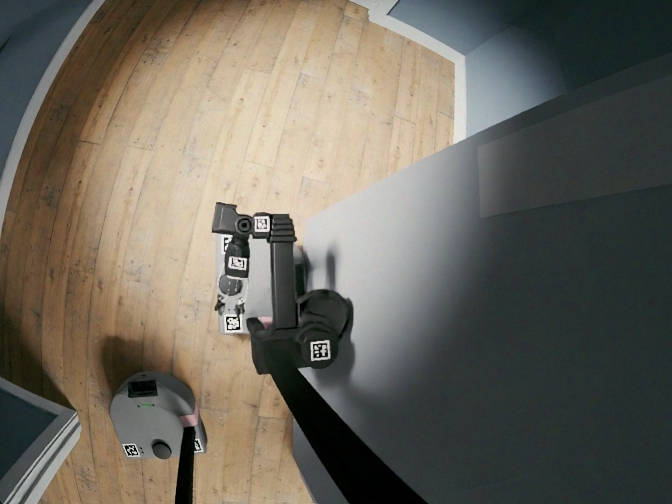

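>>> execute_actions:
  actions:
    - {"r2":{"base":{"translate_m":1.0}},"r3":{"base":{"rotate_rad":-1.5}}}
  cameras: []

>>> execute_actions:
  actions:
    - {"r2":{"base":{"translate_m":0.4}},"r3":{"base":{"translate_m":0.7}}}
  cameras: []

>>> execute_actions:
  actions:
    - {"r2":{"base":{"rotate_rad":1.3}}}
  cameras: ["r2_nav_camera","r3_nav_camera"]

Scene clock: 178.00 s.
r1.base_odometry: x=-4.453 y=-3.958 heading=-1.890 (m, m, rad; r1's odometry frame)
r1.turned_by_wheels: +0.000 (rad since the last result)
r1.turned_by_imu: -0.002 (rad since the last result)
r1.base_tilt: forward=+1.0 right=+1.3 (deg)
r1.lidar_m: 1.66 1.97 1.82 1.83 1.62 1.50 1.51 1.89 2.31 2.34 1.78 1.64
r1.head_depth_mm: 1444 1650 1528 1391 1288 1161 1093 / 1510 1689 1537 1391 1310 1151 1103 / 1603 1716 1539 1395 - - 1098 / 1686 1726 1540 1400 1323 - 1094 / 1772 1713 1541 1406 1307 - 1100 / 1850 1713 1549 1411 1294 1199 1093 / 1884 1731 1557 1411 1286 1185 1103
r1.base_status: not commanded
r1.joint_positions: lift_m=+0.330 arm_m=+0.002 wrist_yaw_rad=+3.001 wrist_pitch_rad=-0.596 wrist_roll_rad=-0.007 gripper_m=+0.037 head_pan_rad=-3.136 head_tilt_rad=-1.191
r1.joint_status: not commanded
r1.motor_effort: left_wheel=+0(0) right_wheel=-2(2) lift_m=+41(41) arm_m=+0(1) wrist_yaw_rad=-1(2) wrist_pitch_rad=+7(7) wrist_roll_rad=+1(0) gripper_m=+0(0) head_pan_rad=-1(2) head_tilt_rad=-5(5) (%)
r1.hand_pose: x=+0.0065 y=+0.0497 z=+0.3049 quat_wxyz=(+0.254, +0.686, +0.161, +0.662) (m; r1's base frame)
r1.wrist_depth_mm: - - - - - - - / 880 - 856 866 879 861 891 / 719 708 716 713 725 732 727 / 604 605 618 610 605 608 617 / 527 530 - 541 547 529 535 / 479 - - - 485 476 467 / - - - - 425 425 419
r2.base_odometry: x=+2.447 y=+4.993 heading=+1.557 (m, m, rad; r2's odometry frame)
r2.turned_by_wheels: +0.000 (rad since the last result)
r2.turned_by_imu: +0.004 (rad since the last result)
r2.base_tilt: forward=-1.6 right=+3.2 (deg)
r2.lidar_m: 2.38 2.34 1.95 1.40 0.87 0.82 1.51 1.08 1.82 2.34 2.64 2.36
r2.head_depth_mm: 1674 299 307 1313 1251 1172 1100 / 1655 1558 314 1311 1243 1176 1107 / 1672 1537 311 1334 1250 1204 - / 1677 1544 1438 1343 1263 1205 - / 1684 1560 1440 1347 1267 1207 1105 / 1684 1546 1441 1361 1270 1196 1102 / 1706 1559 1452 1349 1270 1193 1146
r2.base_status: done
r2.joint_positions: lift_m=+0.900 arm_m=+0.003 wrist_yaw_rad=+1.798 wrist_pitch_rad=-0.027 wrist_roll_rad=-0.007 gripper_m=+0.115 head_pan_rad=-0.007 head_tilt_rad=-1.186
r2.joint_status: not commanded
r2.on_its_own: gripper_m is held at +0.114, not at your +0.090, by its stall guard, which is not easing now
r2.motor_effort: left_wheel=-3(5) right_wheel=+3(9) lift_m=+50(49) arm_m=-4(4) wrist_yaw_rad=+1(1) wrist_pitch_rad=+9(9) wrist_roll_rad=+0(0) gripper_m=-22(22) head_pan_rad=+3(3) head_tilt_rad=-8(7) (%)
r2.hand_pose: x=+0.2276 y=-0.0905 z=+1.0075 quat_wxyz=(+0.449, +0.558, -0.431, +0.549) (m; r2's base frame)
r2.wrist_depth_mm: - - - - - - - / - - - - - - - / - - - 124 - - - / - - - 155 - - - / - 123 142 128 159 - - / - 136 166 144 161 - - / - - 158 133 162 - -
r3.base_odometry: x=-1.060 y=-3.126 heading=-1.889 (m, m, rad; r3's odometry frame)
r3.turned_by_wheels: -1.500 (rad since the last result)
r3.turned_by_imu: -1.444 (rad since the last result)
r3.base_tilt: forward=+0.1 right=+0.0 (deg)
r3.lidar_m: 1.59 1.27 1.13 1.14 1.17 3.93 0.55 0.25 0.20 0.20 0.21 1.54
r3.head_depth_mm: 1806 1647 1511 1392 1297 1179 1132 / 1594 1624 1515 1390 1303 1174 1117 / 1660 1661 1504 1395 - - 1115 / 1842 1654 1510 1389 - - 1110 / 1809 1613 1462 1358 1290 - 1106 / 729 772 819 878 926 - 1099 / 522 545 570 596 622 652 671
r3.base_status: done
r3.joint_positions: lift_m=+0.330 arm_m=-0.003 wrist_yaw_rad=+3.053 wrist_pitch_rad=-0.492 wrist_roll_rad=+0.000 gripper_m=+0.037 head_pan_rad=-3.137 head_tilt_rad=-1.191
r3.joint_status: not commanded
r3.on_its_own: wrist_yaw_rad is held at +3.047, not at your +3.000, by its stall guard, which is not easing now
r3.motor_effort: left_wheel=+1(25) right_wheel=-1(51) lift_m=+33(34) arm_m=+0(0) wrist_yaw_rad=-6(46) wrist_pitch_rad=+9(11) wrist_roll_rad=+0(0) gripper_m=+0(0) head_pan_rad=-2(1) head_tilt_rad=-6(6) (%)
r3.hand_pose: x=-0.0023 y=+0.0712 z=+0.3263 quat_wxyz=(+0.203, +0.692, +0.142, +0.678) (m; r3's base frame)
r3.wrist_depth_mm: 733 - - - - 971 906 / - 804 - - - - - / 868 867 917 933 943 962 978 / 706 725 719 733 748 762 752 / 592 599 - 612 613 622 630 / 507 517 - 536 529 531 535 / 455 - - - 440 457 461
pictures: none
No camera images: the call's "cameras" was empty. Leave "cameras" out to get every camera's image.

Scene clock: 186.27 s.
r1.base_odometry: x=-4.453 y=-3.958 heading=-1.890 (m, m, rad; r1's odometry frame)
r1.turned_by_wheels: +0.000 (rad since the last result)
r1.turned_by_imu: -0.002 (rad since the last result)
r1.base_tilt: forward=+1.0 right=+1.3 (deg)
r1.lidar_m: 1.66 1.97 1.82 1.84 1.62 1.50 1.52 1.89 2.31 2.34 1.78 1.64
r1.head_depth_mm: 1449 1655 1538 1395 1300 1164 1094 / 1508 1698 1527 1402 1313 1157 1098 / 1590 1713 1548 1403 - - 1098 / 1693 1714 1535 1407 1319 - 1094 / 1780 1734 1558 1408 1304 - 1102 / 1843 1730 1547 1399 1290 1192 1094 / 1888 1735 1551 1416 1291 1193 1099
r1.base_status: not commanded
r1.joint_positions: lift_m=+0.330 arm_m=+0.002 wrist_yaw_rad=+3.001 wrist_pitch_rad=-0.596 wrist_roll_rad=-0.007 gripper_m=+0.037 head_pan_rad=-3.136 head_tilt_rad=-1.191
r1.joint_status: not commanded
r1.motor_effort: left_wheel=+0(1) right_wheel=-2(2) lift_m=+41(41) arm_m=+0(0) wrist_yaw_rad=-1(1) wrist_pitch_rad=+7(7) wrist_roll_rad=+1(1) gripper_m=+0(1) head_pan_rad=-2(2) head_tilt_rad=-6(6) (%)
r1.hand_pose: x=+0.0065 y=+0.0497 z=+0.3049 quat_wxyz=(+0.254, +0.686, +0.161, +0.662) (m; r1's base frame)
r1.wrist_depth_mm: - - - - - - - / 867 - 857 879 892 866 881 / 706 697 721 713 717 728 727 / 617 600 609 614 610 614 610 / 531 533 - 546 551 533 532 / 478 - - - 486 472 472 / - - - - 421 425 423
r2.base_odometry: x=+2.453 y=+5.392 heading=+1.557 (m, m, rad; r2's odometry frame)
r2.turned_by_wheels: +0.000 (rad since the last result)
r2.turned_by_imu: +0.001 (rad since the last result)
r2.base_tilt: forward=-1.6 right=+3.2 (deg)
r2.lidar_m: 1.99 2.05 2.03 1.85 1.29 1.16 1.37 1.46 2.46 2.46 2.21 1.99
r2.head_depth_mm: 1679 299 307 1312 1241 1167 1114 / 1664 1529 314 1313 1244 1174 1102 / 1693 1553 311 1325 1248 1206 - / 1682 1542 1443 1348 1246 1203 - / 1704 1558 1451 1350 1257 1206 1103 / 1684 1562 1453 1349 1274 1189 1105 / 1707 1561 1453 1352 1271 1194 1145
r2.base_status: done
r2.joint_positions: lift_m=+0.900 arm_m=+0.003 wrist_yaw_rad=+1.798 wrist_pitch_rad=-0.027 wrist_roll_rad=-0.007 gripper_m=+0.115 head_pan_rad=-0.007 head_tilt_rad=-1.186
r2.joint_status: not commanded
r2.on_its_own: gripper_m is held at +0.114, not at your +0.090, by its stall guard, which is not easing now
r2.motor_effort: left_wheel=-4(5) right_wheel=+4(9) lift_m=+50(50) arm_m=-4(4) wrist_yaw_rad=+2(1) wrist_pitch_rad=+9(9) wrist_roll_rad=+0(0) gripper_m=-22(22) head_pan_rad=+3(3) head_tilt_rad=-7(7) (%)
r2.hand_pose: x=+0.2276 y=-0.0905 z=+1.0075 quat_wxyz=(+0.449, +0.558, -0.431, +0.549) (m; r2's base frame)
r2.wrist_depth_mm: - - - - - - - / - - - - - - - / - - - 124 - - - / - - - 154 - - - / - 122 142 128 158 - - / - 137 166 144 162 - - / - - 158 133 161 - -
r3.base_odometry: x=-1.279 y=-3.791 heading=-1.889 (m, m, rad; r3's odometry frame)
r3.turned_by_wheels: +0.000 (rad since the last result)
r3.turned_by_imu: -0.022 (rad since the last result)
r3.base_tilt: forward=+0.1 right=+0.0 (deg)
r3.lidar_m: 0.90 1.01 0.92 0.92 1.09 0.92 1.06 1.32 1.16 1.17 1.01 0.93
r3.head_depth_mm: 1012 1184 1441 1393 1307 1190 1120 / 1105 1303 1482 1390 1301 1172 1122 / 1213 1482 1514 1392 - - 1126 / 1355 1593 1507 1402 - - 1121 / 1548 1655 1502 1385 1302 - 1117 / 1667 1648 1501 1374 1270 - 1103 / 1710 1641 1500 1380 1275 1192 1099
r3.base_status: done
r3.joint_positions: lift_m=+0.330 arm_m=-0.003 wrist_yaw_rad=+3.046 wrist_pitch_rad=-0.490 wrist_roll_rad=+0.000 gripper_m=+0.037 head_pan_rad=-3.137 head_tilt_rad=-1.191
r3.joint_status: not commanded
r3.on_its_own: wrist_yaw_rad is held at +3.047, not at your +3.000, by its stall guard, which is not easing now
r3.motor_effort: left_wheel=+0(14) right_wheel=-1(52) lift_m=+33(34) arm_m=-1(0) wrist_yaw_rad=+1(17) wrist_pitch_rad=+8(25) wrist_roll_rad=+0(0) gripper_m=+0(0) head_pan_rad=-2(0) head_tilt_rad=-5(6) (%)
r3.hand_pose: x=-0.0007 y=+0.0714 z=+0.3268 quat_wxyz=(+0.204, +0.693, +0.139, +0.677) (m; r3's base frame)
r3.wrist_depth_mm: - - 936 908 837 797 763 / - - - 980 948 874 828 / 907 889 923 924 949 902 872 / 722 724 724 739 735 754 753 / 595 605 - 615 622 622 621 / 513 513 - 528 532 523 530 / 454 - - - 442 460 460
pictures: none
No camera images: the call's "cameras" was empty. Leave "cameras" out to get every camera's image.

Scene clock: 189.27 s.
r1.base_odometry: x=-4.453 y=-3.958 heading=-1.890 (m, m, rad; r1's odometry frame)
r1.turned_by_wheels: +0.000 (rad since the last result)
r1.turned_by_imu: -0.001 (rad since the last result)
r1.base_tilt: forward=+0.9 right=+1.3 (deg)
r1.lidar_m: 1.66 1.97 1.82 1.83 1.63 1.50 1.51 1.89 2.31 2.34 1.78 1.64
r1.head_depth_mm: 1447 1666 1533 1392 1293 1159 1094 / 1515 1681 1528 1400 1312 1159 1094 / 1590 1713 1537 1402 - - 1096 / 1679 1714 1548 1412 1318 - 1095 / 1786 1723 1552 1406 1301 - 1096 / 1851 1722 1551 1405 1286 1193 1096 / 1886 1730 1553 1412 1299 1190 1106
r1.base_status: not commanded
r1.joint_positions: lift_m=+0.330 arm_m=+0.002 wrist_yaw_rad=+3.001 wrist_pitch_rad=-0.596 wrist_roll_rad=-0.007 gripper_m=+0.037 head_pan_rad=-3.136 head_tilt_rad=-1.191
r1.joint_status: not commanded
r1.motor_effort: left_wheel=+0(0) right_wheel=-2(2) lift_m=+41(41) arm_m=+0(0) wrist_yaw_rad=-1(1) wrist_pitch_rad=+7(7) wrist_roll_rad=+1(1) gripper_m=+0(1) head_pan_rad=-2(1) head_tilt_rad=-6(5) (%)
r1.hand_pose: x=+0.0065 y=+0.0497 z=+0.3049 quat_wxyz=(+0.254, +0.686, +0.161, +0.662) (m; r1's base frame)
r1.wrist_depth_mm: - - - - - - - / 867 - 856 898 879 885 862 / 718 706 721 719 718 738 727 / 615 612 614 612 610 609 614 / 527 535 - 543 545 530 538 / 477 - - - 476 473 476 / - - - - 420 427 426
r2.base_odometry: x=+2.453 y=+5.392 heading=+2.857 (m, m, rad; r2's odometry frame)
r2.turned_by_wheels: +1.300 (rad since the last result)
r2.turned_by_imu: +1.314 (rad since the last result)
r2.base_tilt: forward=-1.6 right=+3.2 (deg)
r2.lidar_m: 1.84 1.54 1.18 1.16 1.38 1.78 2.45 2.61 2.03 1.99 2.11 2.04
r2.head_depth_mm: 1670 299 307 1312 1244 1174 1107 / 1662 1557 314 1313 1251 1184 1101 / 1654 1544 311 1331 1243 1208 - / 1661 1555 1442 1338 1258 1212 - / 1686 1553 1445 1353 1255 1202 1101 / 1682 1566 1445 1356 1268 1185 1114 / 1710 1581 1450 1364 1265 1191 1134
r2.base_status: done
r2.joint_positions: lift_m=+0.900 arm_m=+0.003 wrist_yaw_rad=+1.798 wrist_pitch_rad=-0.027 wrist_roll_rad=-0.007 gripper_m=+0.115 head_pan_rad=-0.007 head_tilt_rad=-1.186
r2.joint_status: not commanded
r2.on_its_own: gripper_m is held at +0.114, not at your +0.090, by its stall guard, which is not easing now
r2.motor_effort: left_wheel=-3(7) right_wheel=+4(9) lift_m=+49(50) arm_m=-4(4) wrist_yaw_rad=+1(1) wrist_pitch_rad=+9(9) wrist_roll_rad=+0(0) gripper_m=-22(22) head_pan_rad=+3(2) head_tilt_rad=-7(7) (%)
r2.hand_pose: x=+0.2276 y=-0.0905 z=+1.0075 quat_wxyz=(+0.449, +0.558, -0.431, +0.549) (m; r2's base frame)
r2.wrist_depth_mm: - - - - - - - / - - - - - - - / - - - 124 - - - / - - - 154 - - - / - 122 142 128 158 - - / - 137 166 144 161 - - / - - 158 133 162 - -
r3.base_odometry: x=-1.279 y=-3.791 heading=-1.889 (m, m, rad; r3's odometry frame)
r3.turned_by_wheels: +0.000 (rad since the last result)
r3.turned_by_imu: +0.001 (rad since the last result)
r3.base_tilt: forward=+0.1 right=+0.0 (deg)
r3.lidar_m: 0.90 1.01 0.92 0.92 1.09 1.30 1.32 1.32 1.17 1.17 1.01 0.93
r3.head_depth_mm: 1334 1602 1517 1396 1311 1195 1125 / 1392 1624 1504 1395 1310 1175 1129 / 1450 1629 1509 1393 - - 1116 / 1532 1659 1508 1391 - - 1114 / 1602 1644 1503 1378 1293 - 1105 / 1681 1647 1504 1376 1275 - 1105 / 1701 1631 1501 1370 1279 1192 1096
r3.base_status: not commanded
r3.joint_positions: lift_m=+0.330 arm_m=-0.003 wrist_yaw_rad=+3.046 wrist_pitch_rad=-0.490 wrist_roll_rad=+0.000 gripper_m=+0.037 head_pan_rad=-3.137 head_tilt_rad=-1.191
r3.joint_status: not commanded
r3.on_its_own: wrist_yaw_rad is held at +3.047, not at your +3.000, by its stall guard, which is not easing now
r3.motor_effort: left_wheel=+0(1) right_wheel=-1(1) lift_m=+33(34) arm_m=-1(1) wrist_yaw_rad=+1(1) wrist_pitch_rad=+8(8) wrist_roll_rad=+0(0) gripper_m=+0(1) head_pan_rad=-2(0) head_tilt_rad=-5(6) (%)
r3.hand_pose: x=-0.0007 y=+0.0714 z=+0.3268 quat_wxyz=(+0.204, +0.693, +0.139, +0.677) (m; r3's base frame)
r3.wrist_depth_mm: - - 921 910 840 808 782 / - - - 968 925 876 811 / 923 899 907 935 961 924 896 / 723 722 735 733 749 761 763 / 599 603 - 612 614 633 620 / 504 514 - 541 530 527 533 / 456 - - - 445 461 457
pictures: r2_nav_camera (sideways: a quarter turn counterclockwise sets it upright), r3_nav_camera (sideways: a quarter turn counterclockwise sets it upright)
camera_calibration (this result's frames):
r2_nav_camera: T_world_to_cam=[[0.916263, -0.0350885, 0.399037, -0.484185], [-0.0420009, -0.999081, 0.00858967, 0.0425691], [0.398369, -0.0246303, -0.916895, 1.14827], [0, 0, 0, 1]] pos_world=[-0.0120077, 0.0538229, 1.24569]
r3_nav_camera: T_world_to_cam=[[-0.947412, 0.0360679, 0.317976, -0.358306], [0.0183988, 0.998124, -0.0583973, 0.128584], [-0.319486, -0.0494759, -0.946299, 1.18573], [0, 0, 0, 1]] pos_world=[0.0369952, -0.0567541, 1.2435]
Images, in order (width x height): r2_nav_camera 672x504, r3_nav_camera 672x504.

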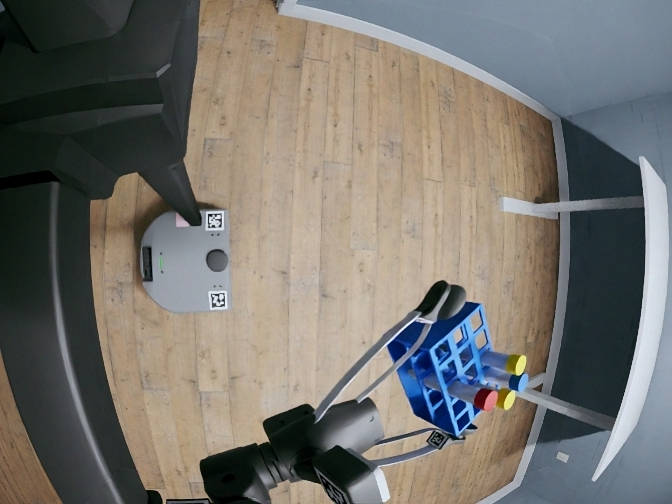

